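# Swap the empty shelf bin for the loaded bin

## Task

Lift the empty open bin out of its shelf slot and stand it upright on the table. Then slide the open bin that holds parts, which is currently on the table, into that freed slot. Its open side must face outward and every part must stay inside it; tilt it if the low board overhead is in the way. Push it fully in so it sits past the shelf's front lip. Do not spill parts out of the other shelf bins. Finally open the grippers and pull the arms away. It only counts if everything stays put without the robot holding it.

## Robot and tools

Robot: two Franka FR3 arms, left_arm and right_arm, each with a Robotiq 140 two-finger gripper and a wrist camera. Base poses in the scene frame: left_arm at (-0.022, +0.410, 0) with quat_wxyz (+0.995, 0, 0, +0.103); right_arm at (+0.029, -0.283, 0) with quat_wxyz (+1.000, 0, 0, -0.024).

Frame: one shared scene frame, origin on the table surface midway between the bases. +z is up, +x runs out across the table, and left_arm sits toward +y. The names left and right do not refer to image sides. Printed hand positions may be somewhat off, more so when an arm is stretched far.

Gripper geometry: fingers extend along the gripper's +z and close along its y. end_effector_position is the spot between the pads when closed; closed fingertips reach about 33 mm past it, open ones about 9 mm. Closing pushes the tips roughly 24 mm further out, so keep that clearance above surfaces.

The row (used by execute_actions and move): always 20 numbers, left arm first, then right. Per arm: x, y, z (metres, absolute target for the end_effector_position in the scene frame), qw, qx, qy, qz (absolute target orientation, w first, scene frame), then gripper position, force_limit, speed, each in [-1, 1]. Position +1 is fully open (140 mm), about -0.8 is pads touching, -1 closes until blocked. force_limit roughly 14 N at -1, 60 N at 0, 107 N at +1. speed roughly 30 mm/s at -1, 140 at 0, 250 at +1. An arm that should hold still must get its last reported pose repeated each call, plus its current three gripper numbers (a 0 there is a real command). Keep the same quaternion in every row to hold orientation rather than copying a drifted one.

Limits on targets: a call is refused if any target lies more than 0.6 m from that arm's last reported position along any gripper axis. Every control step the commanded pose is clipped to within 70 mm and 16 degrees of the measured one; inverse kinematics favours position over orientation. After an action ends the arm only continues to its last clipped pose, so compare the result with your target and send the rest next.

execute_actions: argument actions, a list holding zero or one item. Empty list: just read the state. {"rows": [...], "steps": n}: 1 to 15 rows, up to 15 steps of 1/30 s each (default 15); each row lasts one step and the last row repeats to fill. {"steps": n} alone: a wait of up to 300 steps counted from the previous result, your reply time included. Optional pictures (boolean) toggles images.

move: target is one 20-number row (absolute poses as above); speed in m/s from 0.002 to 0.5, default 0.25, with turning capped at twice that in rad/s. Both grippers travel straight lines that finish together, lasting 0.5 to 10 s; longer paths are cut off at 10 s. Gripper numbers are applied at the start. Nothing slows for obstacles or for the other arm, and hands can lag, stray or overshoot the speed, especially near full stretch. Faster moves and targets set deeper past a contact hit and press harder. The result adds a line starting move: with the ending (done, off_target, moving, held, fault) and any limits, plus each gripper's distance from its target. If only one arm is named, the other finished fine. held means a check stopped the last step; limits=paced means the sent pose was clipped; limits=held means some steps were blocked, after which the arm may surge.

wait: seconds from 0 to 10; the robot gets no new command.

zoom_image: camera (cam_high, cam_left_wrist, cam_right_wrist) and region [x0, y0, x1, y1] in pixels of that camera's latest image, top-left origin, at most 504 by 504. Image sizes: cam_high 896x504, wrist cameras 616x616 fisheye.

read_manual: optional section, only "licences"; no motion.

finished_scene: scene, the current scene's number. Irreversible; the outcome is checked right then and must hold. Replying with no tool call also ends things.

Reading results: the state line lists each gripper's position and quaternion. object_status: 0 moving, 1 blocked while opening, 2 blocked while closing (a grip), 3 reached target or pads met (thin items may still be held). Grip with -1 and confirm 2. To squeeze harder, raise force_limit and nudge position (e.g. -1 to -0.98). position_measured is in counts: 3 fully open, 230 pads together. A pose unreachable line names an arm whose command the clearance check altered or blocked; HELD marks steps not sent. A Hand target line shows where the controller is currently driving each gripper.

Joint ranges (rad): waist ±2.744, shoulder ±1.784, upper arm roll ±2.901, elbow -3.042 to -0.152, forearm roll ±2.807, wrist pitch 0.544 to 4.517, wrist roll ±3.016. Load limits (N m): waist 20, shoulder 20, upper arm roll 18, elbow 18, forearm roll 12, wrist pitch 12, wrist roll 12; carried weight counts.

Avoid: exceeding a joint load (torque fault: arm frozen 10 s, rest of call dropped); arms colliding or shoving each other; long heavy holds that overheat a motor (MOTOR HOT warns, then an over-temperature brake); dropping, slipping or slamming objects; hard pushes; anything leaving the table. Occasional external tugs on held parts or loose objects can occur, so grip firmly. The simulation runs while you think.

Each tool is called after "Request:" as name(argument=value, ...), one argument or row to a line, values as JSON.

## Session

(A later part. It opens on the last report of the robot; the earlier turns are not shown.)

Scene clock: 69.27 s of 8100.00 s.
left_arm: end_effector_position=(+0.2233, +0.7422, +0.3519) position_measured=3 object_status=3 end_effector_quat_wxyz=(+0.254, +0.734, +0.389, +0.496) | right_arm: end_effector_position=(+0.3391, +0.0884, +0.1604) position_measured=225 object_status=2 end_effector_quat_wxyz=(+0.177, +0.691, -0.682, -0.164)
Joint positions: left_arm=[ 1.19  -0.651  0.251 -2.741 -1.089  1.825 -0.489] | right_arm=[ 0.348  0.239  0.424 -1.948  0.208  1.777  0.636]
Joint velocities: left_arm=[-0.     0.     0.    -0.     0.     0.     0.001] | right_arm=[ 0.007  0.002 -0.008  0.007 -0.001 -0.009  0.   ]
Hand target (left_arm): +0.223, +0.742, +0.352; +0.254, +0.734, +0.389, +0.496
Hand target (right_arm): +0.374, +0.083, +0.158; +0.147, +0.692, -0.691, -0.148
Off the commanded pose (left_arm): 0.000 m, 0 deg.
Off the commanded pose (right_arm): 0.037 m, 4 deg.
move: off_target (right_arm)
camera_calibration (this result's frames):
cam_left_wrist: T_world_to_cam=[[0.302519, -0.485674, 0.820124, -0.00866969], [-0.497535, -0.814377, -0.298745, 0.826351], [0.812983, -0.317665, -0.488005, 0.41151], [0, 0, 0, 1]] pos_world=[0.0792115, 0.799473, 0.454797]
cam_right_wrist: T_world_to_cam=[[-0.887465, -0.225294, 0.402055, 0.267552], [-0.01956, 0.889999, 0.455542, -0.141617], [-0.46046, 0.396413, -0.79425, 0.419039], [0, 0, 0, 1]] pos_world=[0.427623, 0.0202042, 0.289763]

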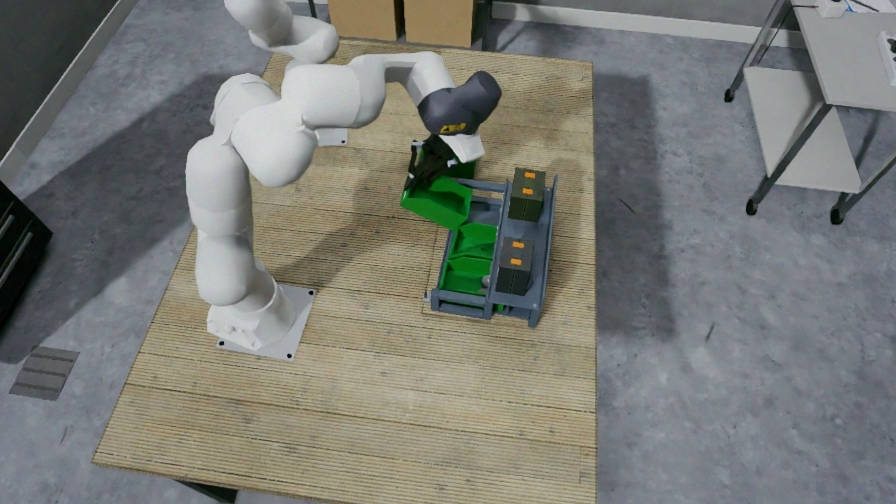

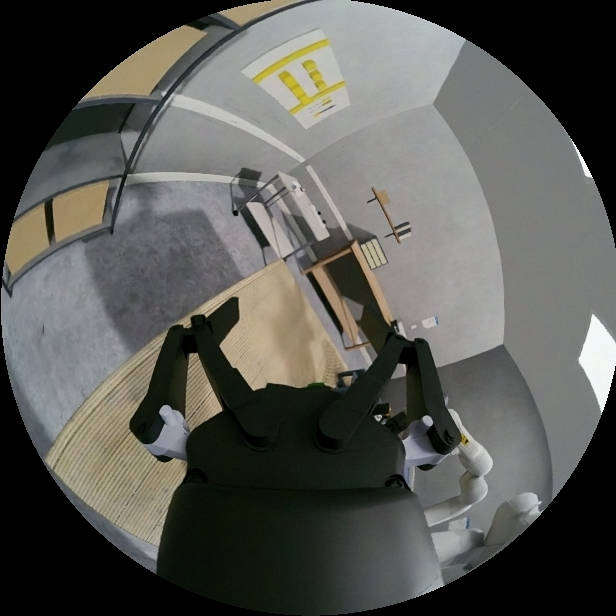

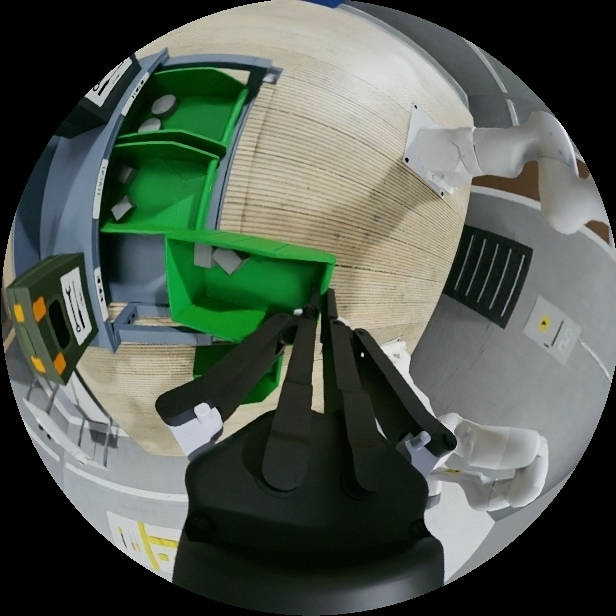

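Request:
move(
  target=[0.2233,0.7422,0.3519,0.254,0.734,0.389,0.496,1,0,0,0.32,0.084,0.205,0.10,0.70,-0.70,-0.10,-1,1,-0.5],
  speed=0.03,
)

Request:
move(
  target=[0.2233,0.7422,0.3519,0.254,0.734,0.389,0.496,1,0,0,0.365,0.084,0.205,0.10,0.70,-0.70,-0.10,-1,1,-0.5],
  speed=0.02,
)

Request:
zoom_image(
  camera="cam_high",
  region=[370,110,570,310],
)

Scene clock: 74.60 s of 8100.00 s.
left_arm: end_effector_position=(+0.2233, +0.7422, +0.3519) position_measured=3 object_status=3 end_effector_quat_wxyz=(+0.254, +0.734, +0.389, +0.496) | right_arm: end_effector_position=(+0.3186, +0.0782, +0.1981) position_measured=225 object_status=2 end_effector_quat_wxyz=(+0.109, +0.700, -0.699, -0.098)
Joint positions: left_arm=[ 1.19  -0.651  0.251 -2.741 -1.089  1.825 -0.489] | right_arm=[ 0.358 -0.038  0.46  -2.148  0.218  1.882  0.675]
Joint velocities: left_arm=[ 0.001  0.    -0.002 -0.001 -0.    -0.001 -0.001] | right_arm=[-0.    -0.003  0.003 -0.005  0.001  0.008  0.009]
Hand target (left_arm): +0.223, +0.742, +0.352; +0.254, +0.734, +0.389, +0.496
Hand target (right_arm): +0.321, +0.082, +0.202; +0.102, +0.699, -0.701, -0.097
Off the commanded pose (left_arm): 0.000 m, 0 deg.
Off the commanded pose (right_arm): 0.009 m, 1 deg.
move: off_target (right_arm)
camera_calibration (this result's frames):
cam_left_wrist: T_world_to_cam=[[0.302519, -0.485674, 0.820124, -0.00866963], [-0.497535, -0.814377, -0.298745, 0.826351], [0.812983, -0.317665, -0.488005, 0.41151], [0, 0, 0, 1]] pos_world=[0.0792115, 0.799473, 0.454797]
cam_right_wrist: T_world_to_cam=[[-0.950313, -0.217147, 0.223051, 0.28671], [-0.0984209, 0.889358, 0.446493, -0.123085], [-0.295326, 0.402356, -0.86654, 0.404848], [0, 0, 0, 1]] pos_world=[0.379913, 0.00883171, 0.341823]

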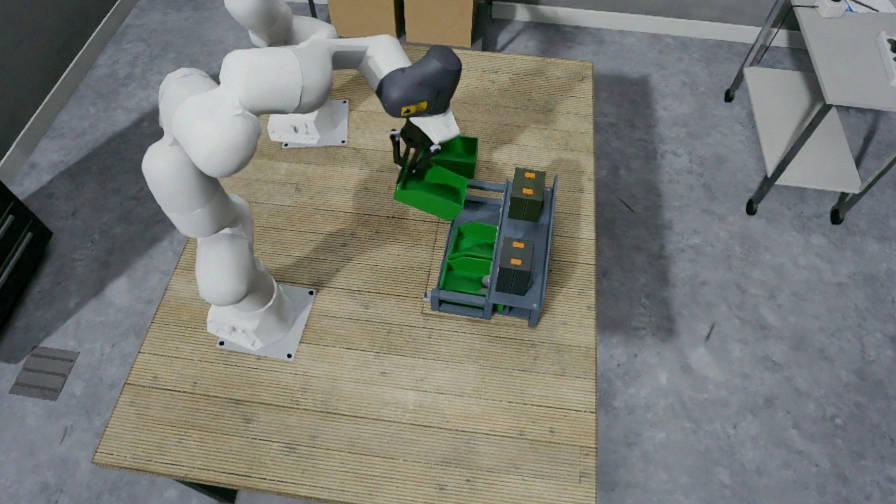

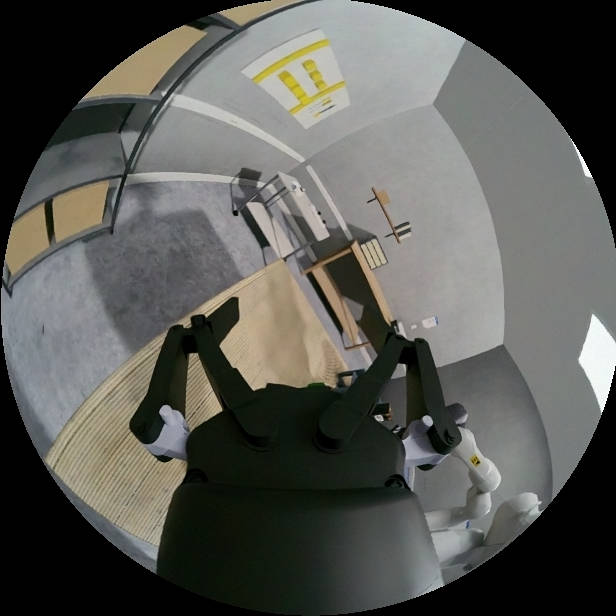

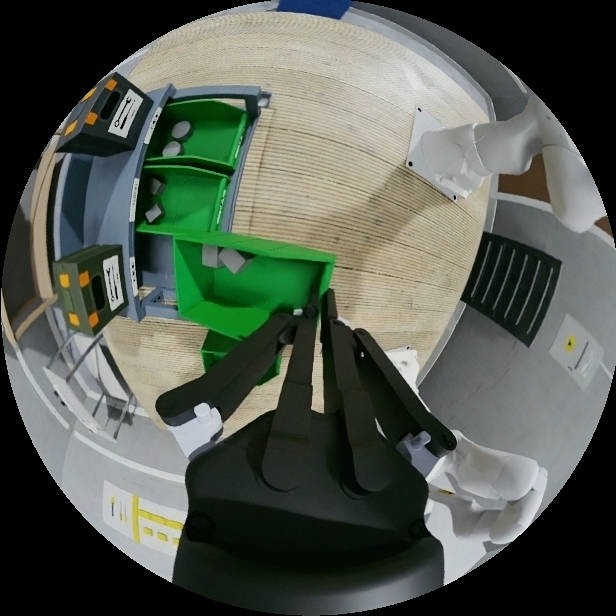

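Scene clock: 77.23 s of 8100.00 s.
left_arm: end_effector_position=(+0.2233, +0.7422, +0.3519) position_measured=3 object_status=3 end_effector_quat_wxyz=(+0.254, +0.734, +0.389, +0.496) | right_arm: end_effector_position=(+0.3611, +0.0863, +0.2031) position_measured=225 object_status=2 end_effector_quat_wxyz=(+0.102, +0.699, -0.700, -0.103)
Joint positions: left_arm=[ 1.19  -0.651  0.251 -2.741 -1.089  1.825 -0.489] | right_arm=[ 0.351  0.063  0.43  -2.024  0.176  1.859  0.668]
Joint velocities: left_arm=[ 0.    -0.    -0.002 -0.002  0.     0.    -0.002] | right_arm=[-0.     0.001 -0.001  0.003 -0.003 -0.004 -0.002]
Hand target (left_arm): +0.223, +0.742, +0.352; +0.254, +0.734, +0.389, +0.496
Hand target (right_arm): +0.364, +0.086, +0.206; +0.100, +0.700, -0.700, -0.101
Off the commanded pose (left_arm): 0.000 m, 0 deg.
Off the commanded pose (right_arm): 0.005 m, 0 deg.
move: off_target (right_arm)
camera_calibration (this result's frames):
cam_left_wrist: T_world_to_cam=[[0.302519, -0.485674, 0.820124, -0.00866964], [-0.497536, -0.814377, -0.298745, 0.826351], [0.812983, -0.317665, -0.488005, 0.41151], [0, 0, 0, 1]] pos_world=[0.0792116, 0.799473, 0.454797]
cam_right_wrist: T_world_to_cam=[[-0.952066, -0.2147, 0.217886, 0.329288], [-0.093874, 0.882996, 0.459897, -0.132142], [-0.291132, 0.417399, -0.860825, 0.414485], [0, 0, 0, 1]] pos_world=[0.421769, 0.0143734, 0.345823]

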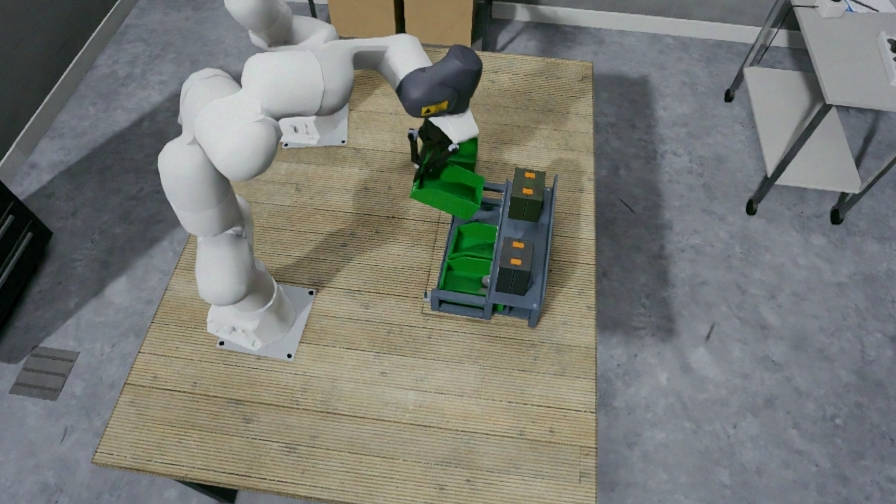

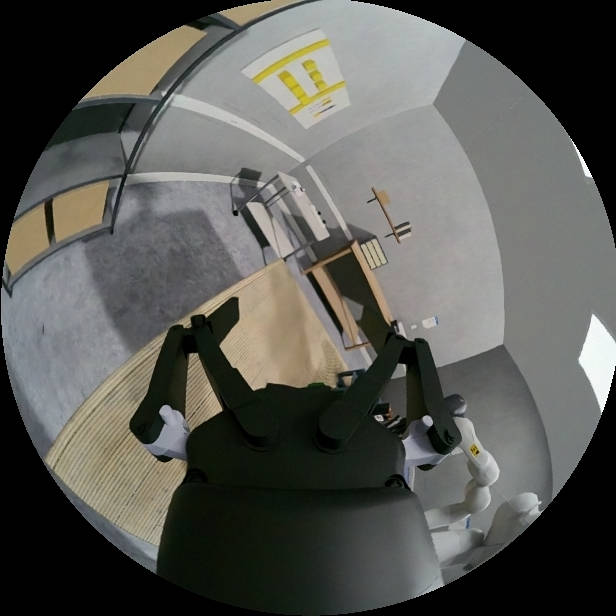

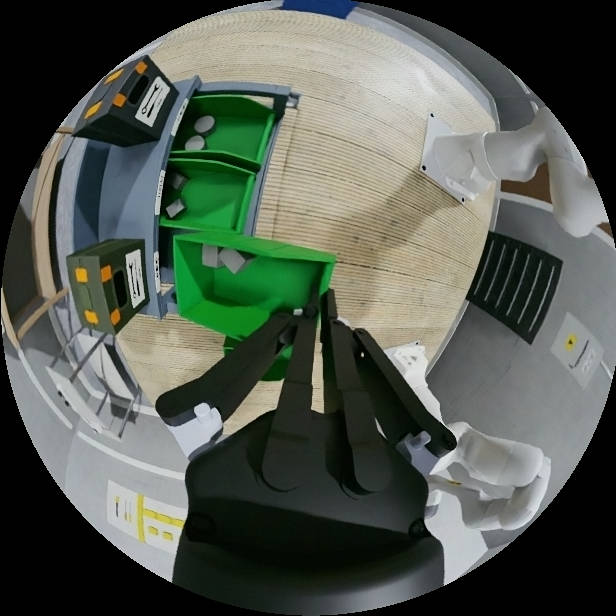

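Region (370, 110, 570, 310) of cam_high's 896x504 image, scaled by 2.520, with more detail than that image has.

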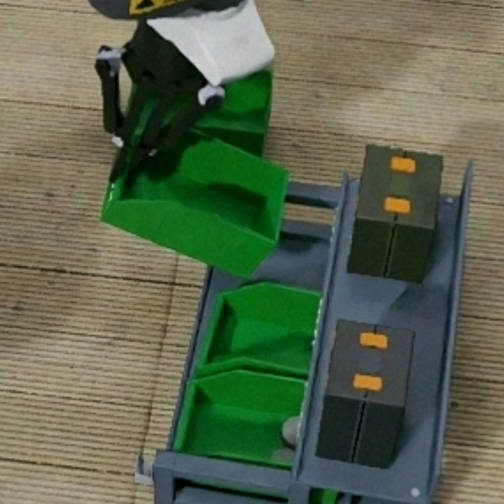

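Request:
move(
  target=[0.2233,0.7422,0.3519,0.254,0.734,0.389,0.496,1,0,0,0.375,0.089,0.16,0.147,0.692,-0.692,-0.147,-1,1,-0.5],
  speed=0.015,
)

Request:
zoom_image(
  camera="cam_right_wrist",
  region=[60,160,360,400],
)

Request:
zoom_image(
  camera="cam_high",
  region=[370,110,570,310],
)

Scene clock: 82.63 s of 8100.00 s.
left_arm: end_effector_position=(+0.2233, +0.7422, +0.3519) position_measured=3 object_status=3 end_effector_quat_wxyz=(+0.254, +0.734, +0.389, +0.496) | right_arm: end_effector_position=(+0.3539, +0.0923, +0.1648) position_measured=225 object_status=2 end_effector_quat_wxyz=(+0.165, +0.689, -0.689, -0.153)
Joint positions: left_arm=[ 1.19  -0.651  0.251 -2.741 -1.089  1.825 -0.489] | right_arm=[ 0.349  0.245  0.422 -1.921  0.188  1.785  0.655]
Joint velocities: left_arm=[-0.    -0.    -0.001  0.001  0.001  0.     0.002] | right_arm=[ 0.     0.002  0.     0.006  0.001 -0.005 -0.004]
Hand target (left_arm): +0.223, +0.742, +0.352; +0.254, +0.734, +0.389, +0.496
Hand target (right_arm): +0.374, +0.090, +0.163; +0.146, +0.692, -0.691, -0.148
Off the commanded pose (left_arm): 0.000 m, 0 deg.
Off the commanded pose (right_arm): 0.022 m, 2 deg.
move: off_target (right_arm)
camera_calibration (this result's frames):
cam_left_wrist: T_world_to_cam=[[0.302519, -0.485674, 0.820124, -0.00866972], [-0.497535, -0.814377, -0.298745, 0.826352], [0.812983, -0.317665, -0.488005, 0.41151], [0, 0, 0, 1]] pos_world=[0.0792116, 0.799473, 0.454797]
cam_right_wrist: T_world_to_cam=[[-0.902996, -0.214788, 0.372108, 0.289221], [-0.0247873, 0.890675, 0.453964, -0.144692], [-0.428933, 0.400704, -0.8096, 0.41881], [0, 0, 0, 1]] pos_world=[0.43722, 0.0231755, 0.297132]

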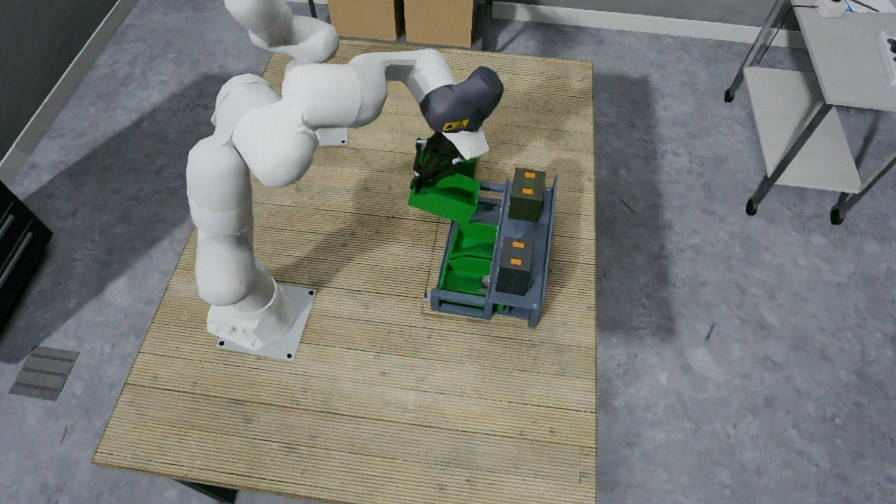

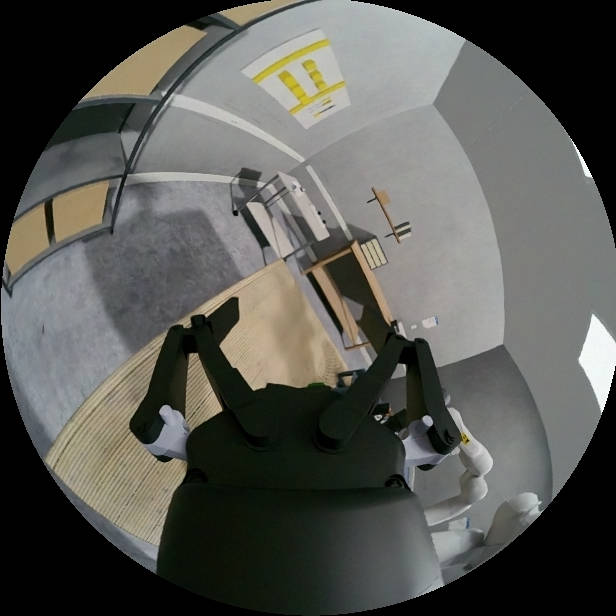

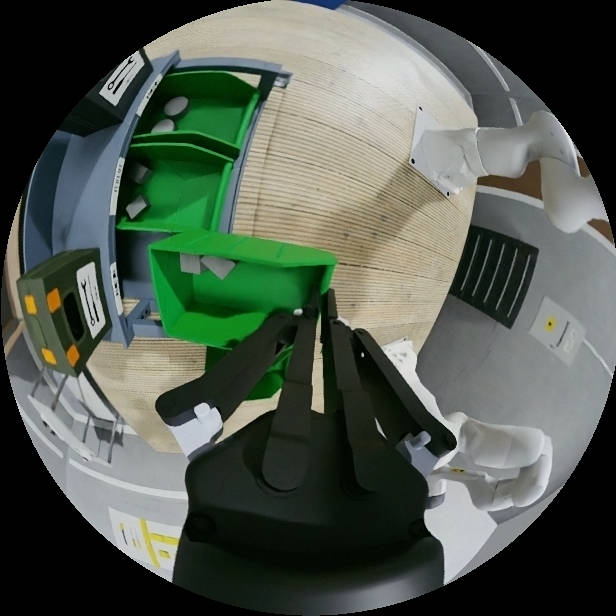

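Region (60, 160, 360, 400) of cam_right_wrist's 616x616 image, scaled by 1.680, with more detail than that image has; it fills the top 403 rows of this view, and the rest is white.

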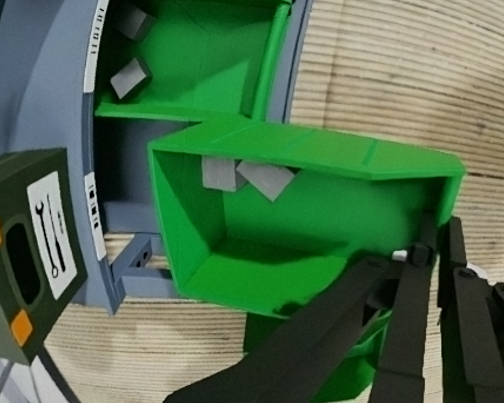

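Region (370, 110, 570, 310) of cam_high's 896x504 image, scaled by 2.520, with more detail than that image has.

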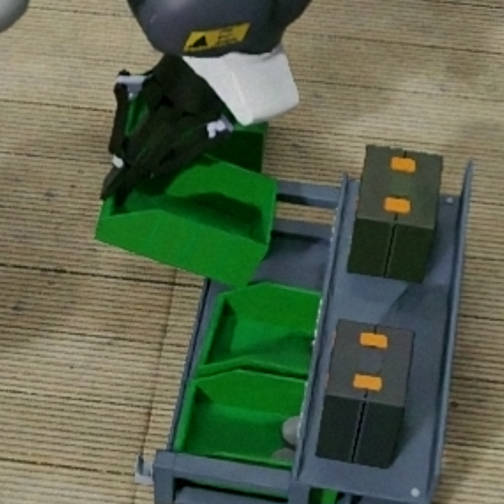

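Request:
move(
  target=[0.2233,0.7422,0.3519,0.254,0.734,0.389,0.496,1,0,0,0.30,0.094,0.175,0.143,0.674,-0.710,-0.151,-1,1,-0.5],
  speed=0.03,
)

Request:
move(
  target=[0.2233,0.7422,0.3519,0.254,0.734,0.389,0.496,1,0,0,0.315,0.094,0.15,0.143,0.674,-0.710,-0.151,-1,1,-0.5],
  speed=0.02,
)

Request:
zoom_image(
  camera="cam_right_wrist",
  region=[60,160,360,400],
)

Request:
zoom_image(
  camera="cam_high",
  region=[370,110,570,310],
)

Scene clock: 88.10 s of 8100.00 s.
left_arm: end_effector_position=(+0.2233, +0.7422, +0.3519) position_measured=3 object_status=3 end_effector_quat_wxyz=(+0.254, +0.734, +0.389, +0.496) | right_arm: end_effector_position=(+0.2983, +0.0878, +0.1700) position_measured=225 object_status=2 end_effector_quat_wxyz=(+0.150, +0.674, -0.707, -0.150)
Joint positions: left_arm=[ 1.19  -0.651  0.251 -2.741 -1.089  1.825 -0.489] | right_arm=[ 0.355  0.063  0.456 -2.132  0.283  1.867  0.685]
Joint velocities: left_arm=[-0.001 -0.001 -0.    -0.001 -0.    -0.    -0.001] | right_arm=[ 0.    -0.002 -0.001 -0.005  0.005  0.009  0.007]
Hand target (left_arm): +0.223, +0.742, +0.352; +0.254, +0.734, +0.389, +0.496
Hand target (right_arm): +0.300, +0.092, +0.173; +0.144, +0.673, -0.710, -0.149
Off the commanded pose (left_arm): 0.000 m, 0 deg.
Off the commanded pose (right_arm): 0.008 m, 1 deg.
After step 90, 0.33 s passed at rest.
move: off_target (right_arm)
camera_calibration (this result's frames):
cam_left_wrist: T_world_to_cam=[[0.302519, -0.485674, 0.820124, -0.00866966], [-0.497536, -0.814377, -0.298745, 0.826351], [0.812983, -0.317665, -0.488005, 0.41151], [0, 0, 0, 1]] pos_world=[0.0792116, 0.799473, 0.454797]
cam_right_wrist: T_world_to_cam=[[-0.922079, -0.171449, 0.346951, 0.242301], [0.00756454, 0.888355, 0.459094, -0.154777], [-0.386927, 0.425946, -0.817837, 0.387643], [0, 0, 0, 1]] pos_world=[0.374581, 0.0139241, 0.30402]

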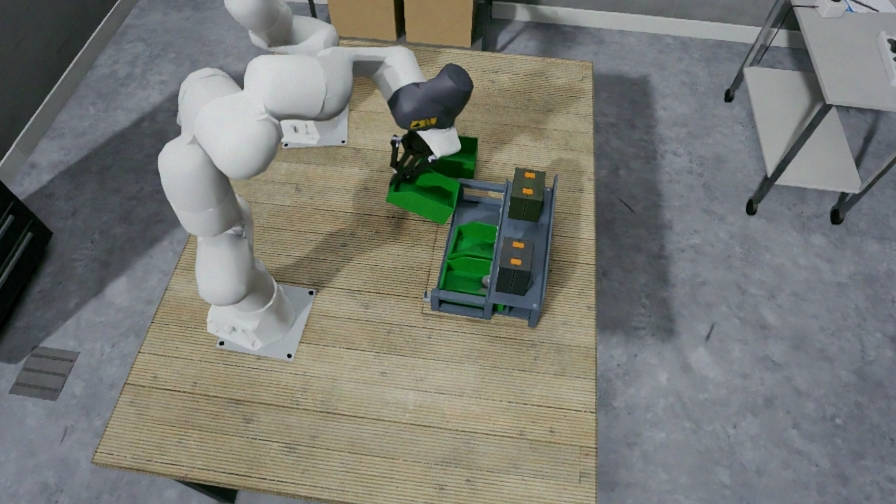

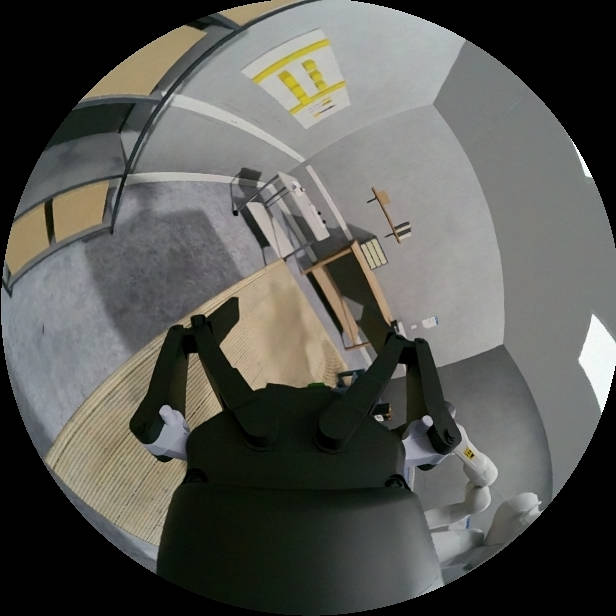

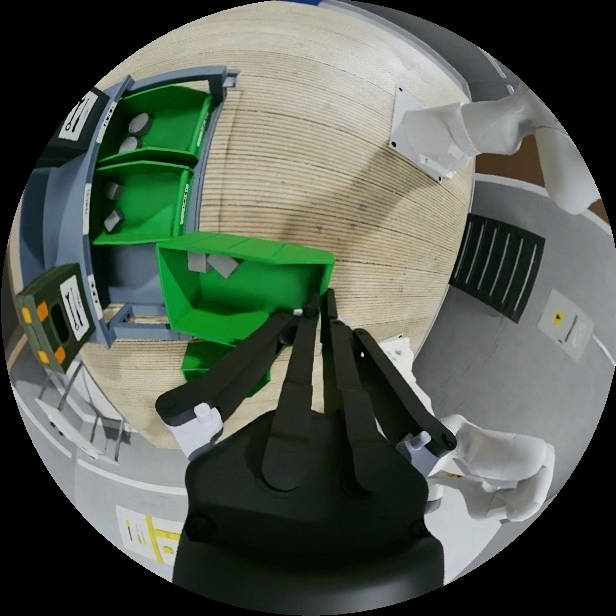

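Scene clock: 89.70 s of 8100.00 s.
left_arm: end_effector_position=(+0.2233, +0.7422, +0.3519) position_measured=3 object_status=3 end_effector_quat_wxyz=(+0.254, +0.734, +0.389, +0.496) | right_arm: end_effector_position=(+0.3096, +0.0927, +0.1486) position_measured=225 object_status=2 end_effector_quat_wxyz=(+0.149, +0.672, -0.709, -0.153)
Joint positions: left_arm=[ 1.19  -0.651  0.251 -2.741 -1.089  1.825 -0.489] | right_arm=[ 0.355  0.127  0.451 -2.117  0.266  1.913  0.685]
Joint velocities: left_arm=[-0.     0.    -0.    -0.001 -0.001  0.001 -0.001] | right_arm=[ 0.001 -0.    -0.     0.003 -0.001  0.01   0.   ]
Hand target (left_arm): +0.223, +0.742, +0.352; +0.254, +0.734, +0.389, +0.496
Hand target (right_arm): +0.315, +0.095, +0.150; +0.143, +0.674, -0.709, -0.151
Off the commanded pose (left_arm): 0.000 m, 0 deg.
Off the commanded pose (right_arm): 0.006 m, 1 deg.
move: off_target (right_arm)
camera_calibration (this result's frames):
cam_left_wrist: T_world_to_cam=[[0.302519, -0.485674, 0.820124, -0.0086695], [-0.497535, -0.814377, -0.298745, 0.826351], [0.812983, -0.317664, -0.488005, 0.41151], [0, 0, 0, 1]] pos_world=[0.0792116, 0.799473, 0.454797]
cam_right_wrist: T_world_to_cam=[[-0.921854, -0.167102, 0.349659, 0.260157], [0.0152678, 0.8859, 0.463625, -0.152221], [-0.387236, 0.432733, -0.814119, 0.371339], [0, 0, 0, 1]] pos_world=[0.385947, 0.0176346, 0.281922]

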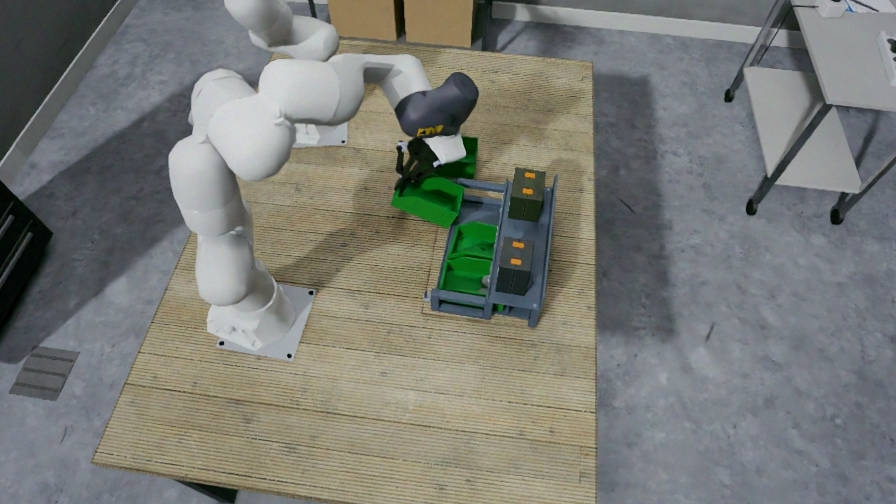

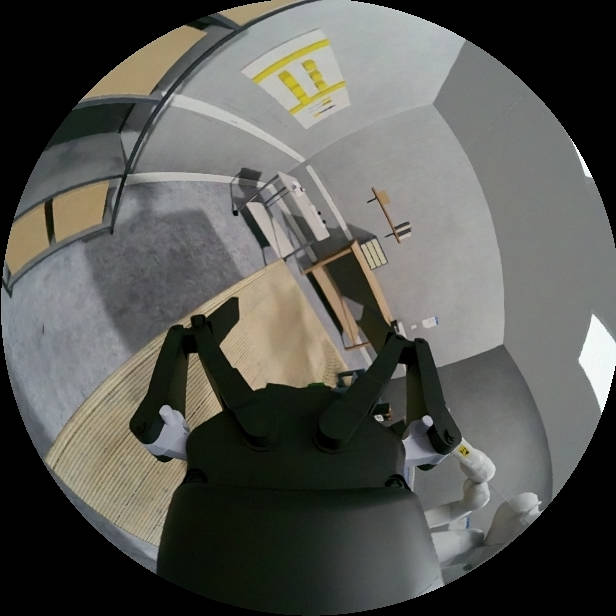

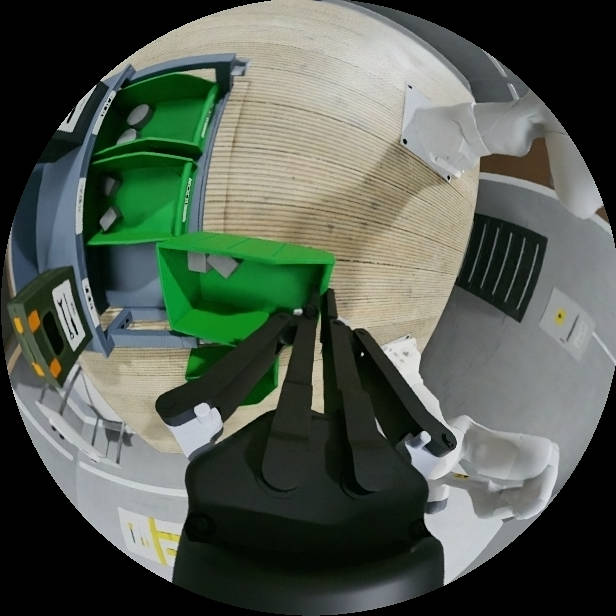

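Region (60, 160, 360, 400) of cam_right_wrist's 616x616 image, scaled by 1.680, with more detail than that image has; it fills the top 403 rows of this view, and the rest is white.

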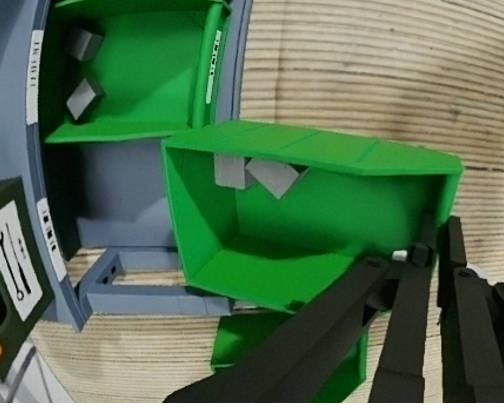

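Region (370, 110, 570, 310) of cam_high's 896x504 image, scaled by 2.520, with more detail than that image has.

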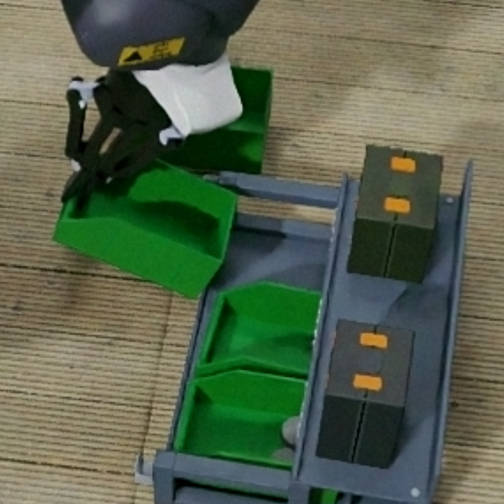

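Request:
move(
  target=[0.2233,0.7422,0.3519,0.254,0.734,0.389,0.496,1,0,0,0.345,0.092,0.15,0.143,0.674,-0.710,-0.151,-1,1,-0.5],
  speed=0.012,
)

Request:
zoom_image(
  camera="cam_right_wrist",
  region=[60,160,360,400],
)

Request:
zoom_image(
  camera="cam_high",
  region=[400,150,540,270],
)

Scene clock: 94.00 s of 8100.00 s.
left_arm: end_effector_position=(+0.2233, +0.7422, +0.3519) position_measured=3 object_status=3 end_effector_quat_wxyz=(+0.254, +0.734, +0.389, +0.496) | right_arm: end_effector_position=(+0.3315, +0.0948, +0.1493) position_measured=225 object_status=2 end_effector_quat_wxyz=(+0.154, +0.672, -0.707, -0.157)
Joint positions: left_arm=[ 1.19  -0.651  0.251 -2.741 -1.089  1.825 -0.489] | right_arm=[ 0.355  0.19   0.43  -2.037  0.238  1.878  0.682]
Joint velocities: left_arm=[ 0.001  0.     0.002 -0.001 -0.001  0.002 -0.001] | right_arm=[ 0.001  0.003 -0.     0.004 -0.    -0.004  0.001]
Hand target (left_arm): +0.223, +0.742, +0.352; +0.254, +0.734, +0.389, +0.496
Hand target (right_arm): +0.345, +0.093, +0.151; +0.143, +0.674, -0.709, -0.152
Off the commanded pose (left_arm): 0.000 m, 0 deg.
Off the commanded pose (right_arm): 0.014 m, 2 deg.
move: off_target (right_arm)
camera_calibration (this result's frames):
cam_left_wrist: T_world_to_cam=[[0.302519, -0.485674, 0.820124, -0.0086696], [-0.497535, -0.814377, -0.298745, 0.826352], [0.812983, -0.317664, -0.488005, 0.41151], [0, 0, 0, 1]] pos_world=[0.0792115, 0.799473, 0.454797]
cam_right_wrist: T_world_to_cam=[[-0.916851, -0.16903, 0.361682, 0.277143], [0.0190085, 0.886438, 0.462458, -0.155878], [-0.398778, 0.43088, -0.809518, 0.382734], [0, 0, 0, 1]] pos_world=[0.409688, 0.0201093, 0.281679]

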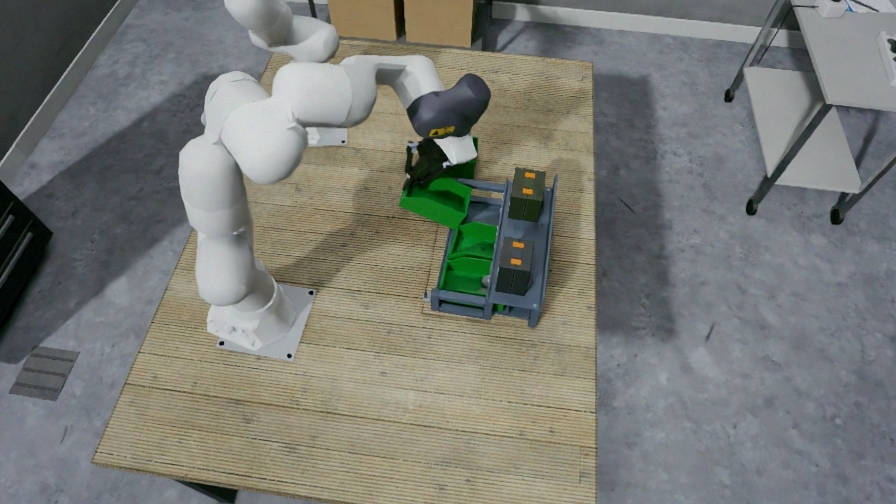

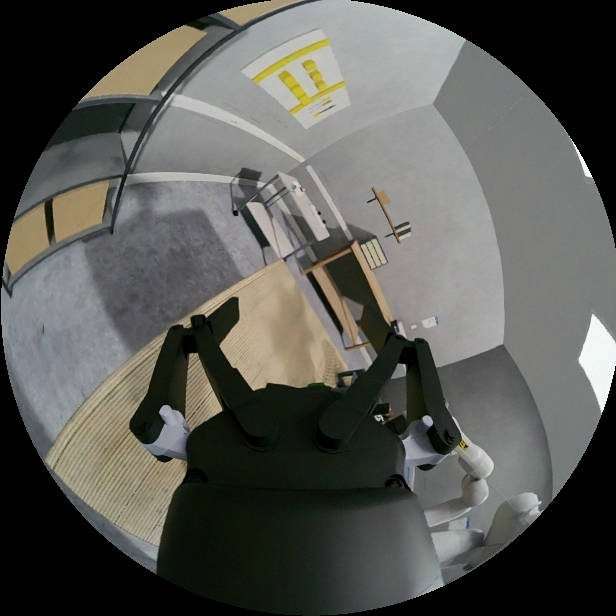

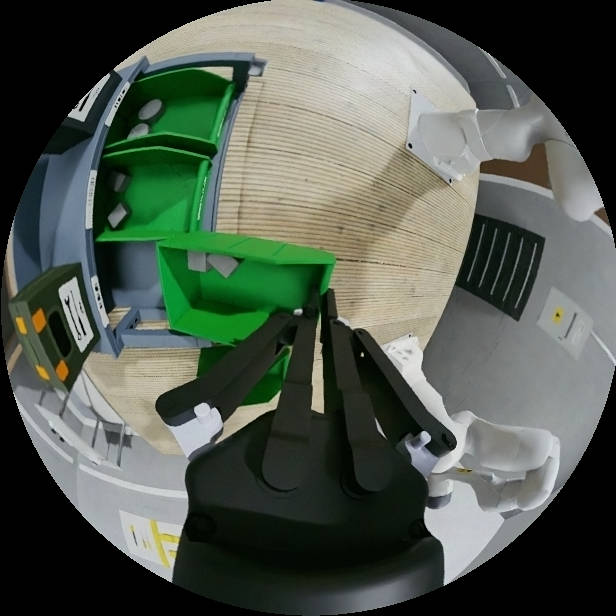

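Region (60, 160, 360, 400) of cam_right_wrist's 616x616 image, scaled by 1.680, with more detail than that image has; it fills the top 403 rows of this view, and the rest is white.

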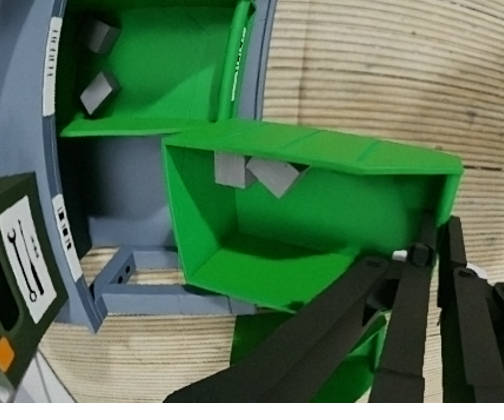

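Region (400, 150, 540, 270) of cam_high's 896x504 image, scaled by 3.600, with more detail than that image has; it fills the top 432 rows of this view, and the rest is white.

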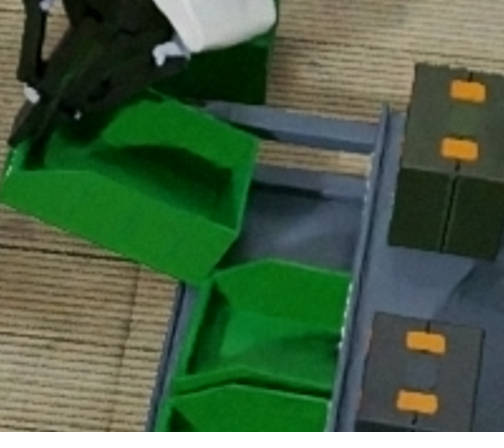

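Request:
move(
  target=[0.2233,0.7422,0.3519,0.254,0.734,0.389,0.496,1,0,0,0.318,0.103,0.155,0.143,0.674,-0.710,-0.151,-1,1,-0.5],
  speed=0.015,
)

Request:
move(
  target=[0.2233,0.7422,0.3519,0.254,0.734,0.389,0.496,1,0,0,0.35,0.100,0.155,0.143,0.674,-0.710,-0.151,-1,1,-0.5],
  speed=0.012,
)

Request:
zoom_image(
  camera="cam_high",
  region=[400,150,540,270],
)

Scene clock: 96.77 s of 8100.00 s.
left_arm: end_effector_position=(+0.2233, +0.7422, +0.3519) position_measured=3 object_status=3 end_effector_quat_wxyz=(+0.254, +0.734, +0.389, +0.496) | right_arm: end_effector_position=(+0.3161, +0.0983, +0.1511) position_measured=225 object_status=2 end_effector_quat_wxyz=(+0.150, +0.674, -0.707, -0.151)
Joint positions: left_arm=[ 1.19  -0.651  0.251 -2.741 -1.089  1.825 -0.489] | right_arm=[ 0.363  0.15   0.447 -2.082  0.25   1.9    0.695]
Joint velocities: left_arm=[-0.001 -0.001  0.001 -0.001  0.001  0.001  0.001] | right_arm=[-0.001 -0.001  0.001 -0.002  0.001  0.007  0.01 ]
Hand target (left_arm): +0.223, +0.742, +0.352; +0.254, +0.734, +0.389, +0.496
Hand target (right_arm): +0.318, +0.102, +0.154; +0.143, +0.673, -0.710, -0.150
Off the commanded pose (left_arm): 0.000 m, 0 deg.
Off the commanded pose (right_arm): 0.006 m, 1 deg.
move: off_target (right_arm)
camera_calibration (this result's frames):
cam_left_wrist: T_world_to_cam=[[0.302519, -0.485674, 0.820124, -0.00866967], [-0.497535, -0.814377, -0.298745, 0.826351], [0.812983, -0.317665, -0.488005, 0.41151], [0, 0, 0, 1]] pos_world=[0.0792116, 0.799473, 0.454797]
cam_right_wrist: T_world_to_cam=[[-0.921758, -0.172292, 0.347388, 0.266995], [0.00801133, 0.887216, 0.461284, -0.155896], [-0.387684, 0.427975, -0.816418, 0.374401], [0, 0, 0, 1]] pos_world=[0.392503, 0.0240805, 0.28483]

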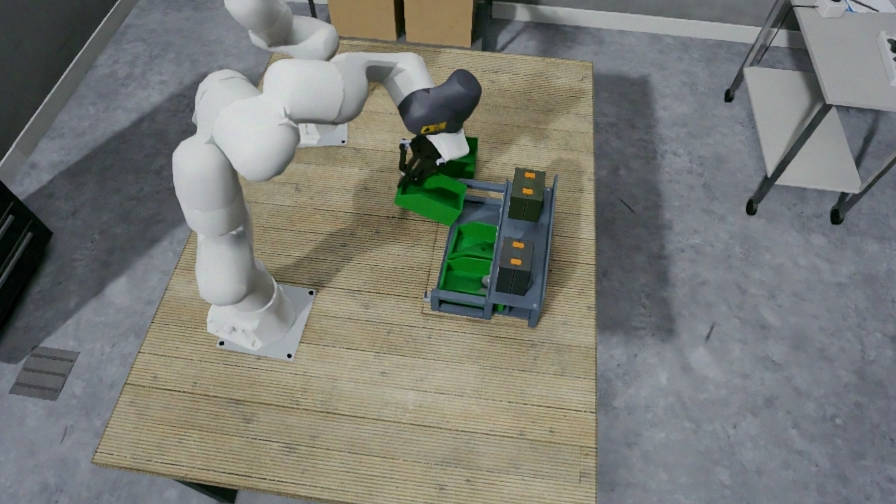

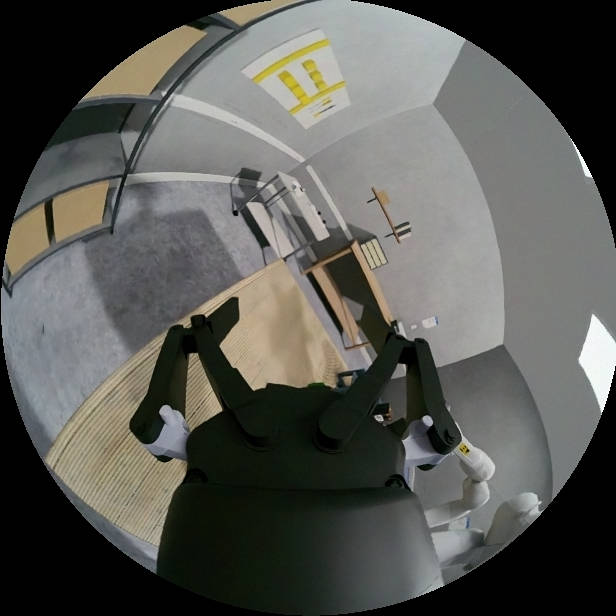

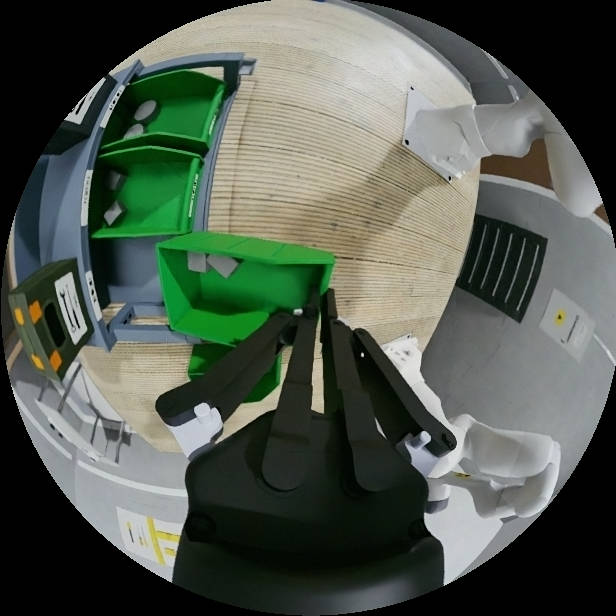

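Scene clock: 99.83 s of 8100.00 s.
left_arm: end_effector_position=(+0.2233, +0.7422, +0.3519) position_measured=3 object_status=3 end_effector_quat_wxyz=(+0.254, +0.734, +0.389, +0.496) | right_arm: end_effector_position=(+0.3453, +0.1005, +0.1535) position_measured=225 object_status=2 end_effector_quat_wxyz=(+0.148, +0.672, -0.709, -0.153)
Joint positions: left_arm=[ 1.19  -0.651  0.251 -2.741 -1.089  1.825 -0.489] | right_arm=[ 0.362  0.212  0.42  -1.995  0.223  1.871  0.692]
Joint velocities: left_arm=[-0.    -0.    -0.     0.001 -0.001  0.001  0.002] | right_arm=[ 0.001  0.002 -0.002  0.003 -0.001  0.001 -0.002]
Hand target (left_arm): +0.223, +0.742, +0.352; +0.254, +0.734, +0.389, +0.496
Hand target (right_arm): +0.350, +0.101, +0.155; +0.143, +0.674, -0.709, -0.152
Off the commanded pose (left_arm): 0.000 m, 0 deg.
Off the commanded pose (right_arm): 0.005 m, 1 deg.
move: off_target (right_arm)
camera_calibration (this result's frames):
cam_left_wrist: T_world_to_cam=[[0.302519, -0.485674, 0.820124, -0.00866964], [-0.497535, -0.814377, -0.298745, 0.826351], [0.812983, -0.317665, -0.488005, 0.41151], [0, 0, 0, 1]] pos_world=[0.0792116, 0.799473, 0.454797]
cam_right_wrist: T_world_to_cam=[[-0.922945, -0.166186, 0.34721, 0.293345], [0.0156797, 0.885024, 0.465281, -0.162269], [-0.384613, 0.434873, -0.814223, 0.384614], [0, 0, 0, 1]] pos_world=[0.421213, 0.0251039, 0.28681]

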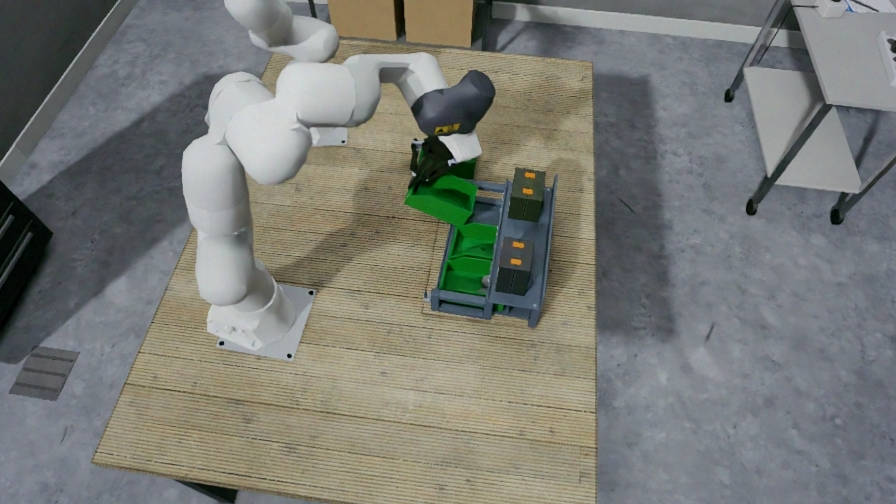

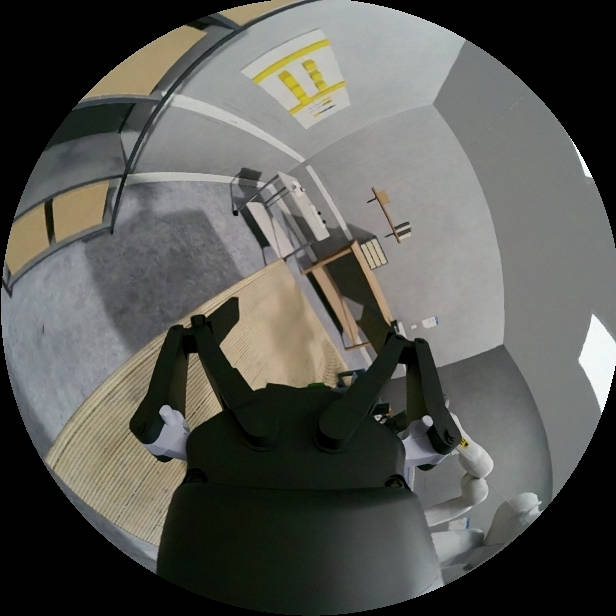

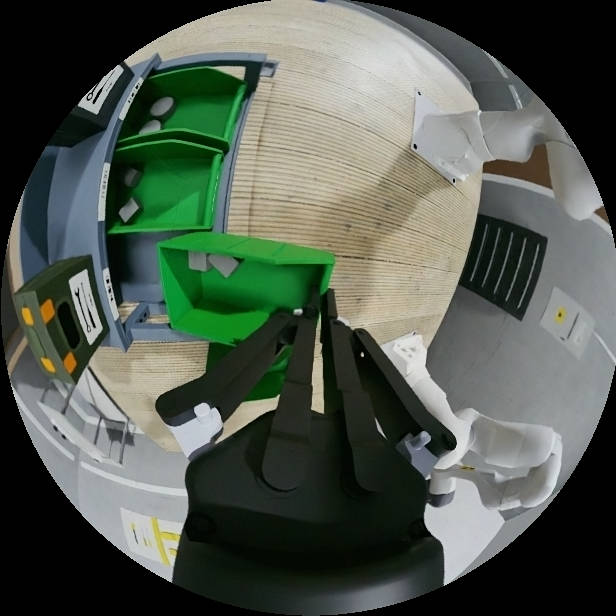

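Region (400, 150, 540, 270) of cam_high's 896x504 image, scaled by 3.600, with more detail than that image has; it fills the top 432 rows of this view, and the rest is white.

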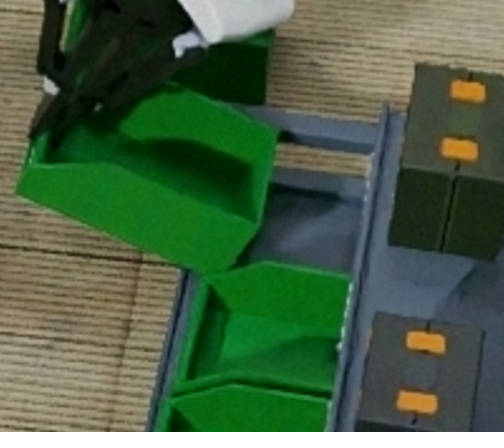

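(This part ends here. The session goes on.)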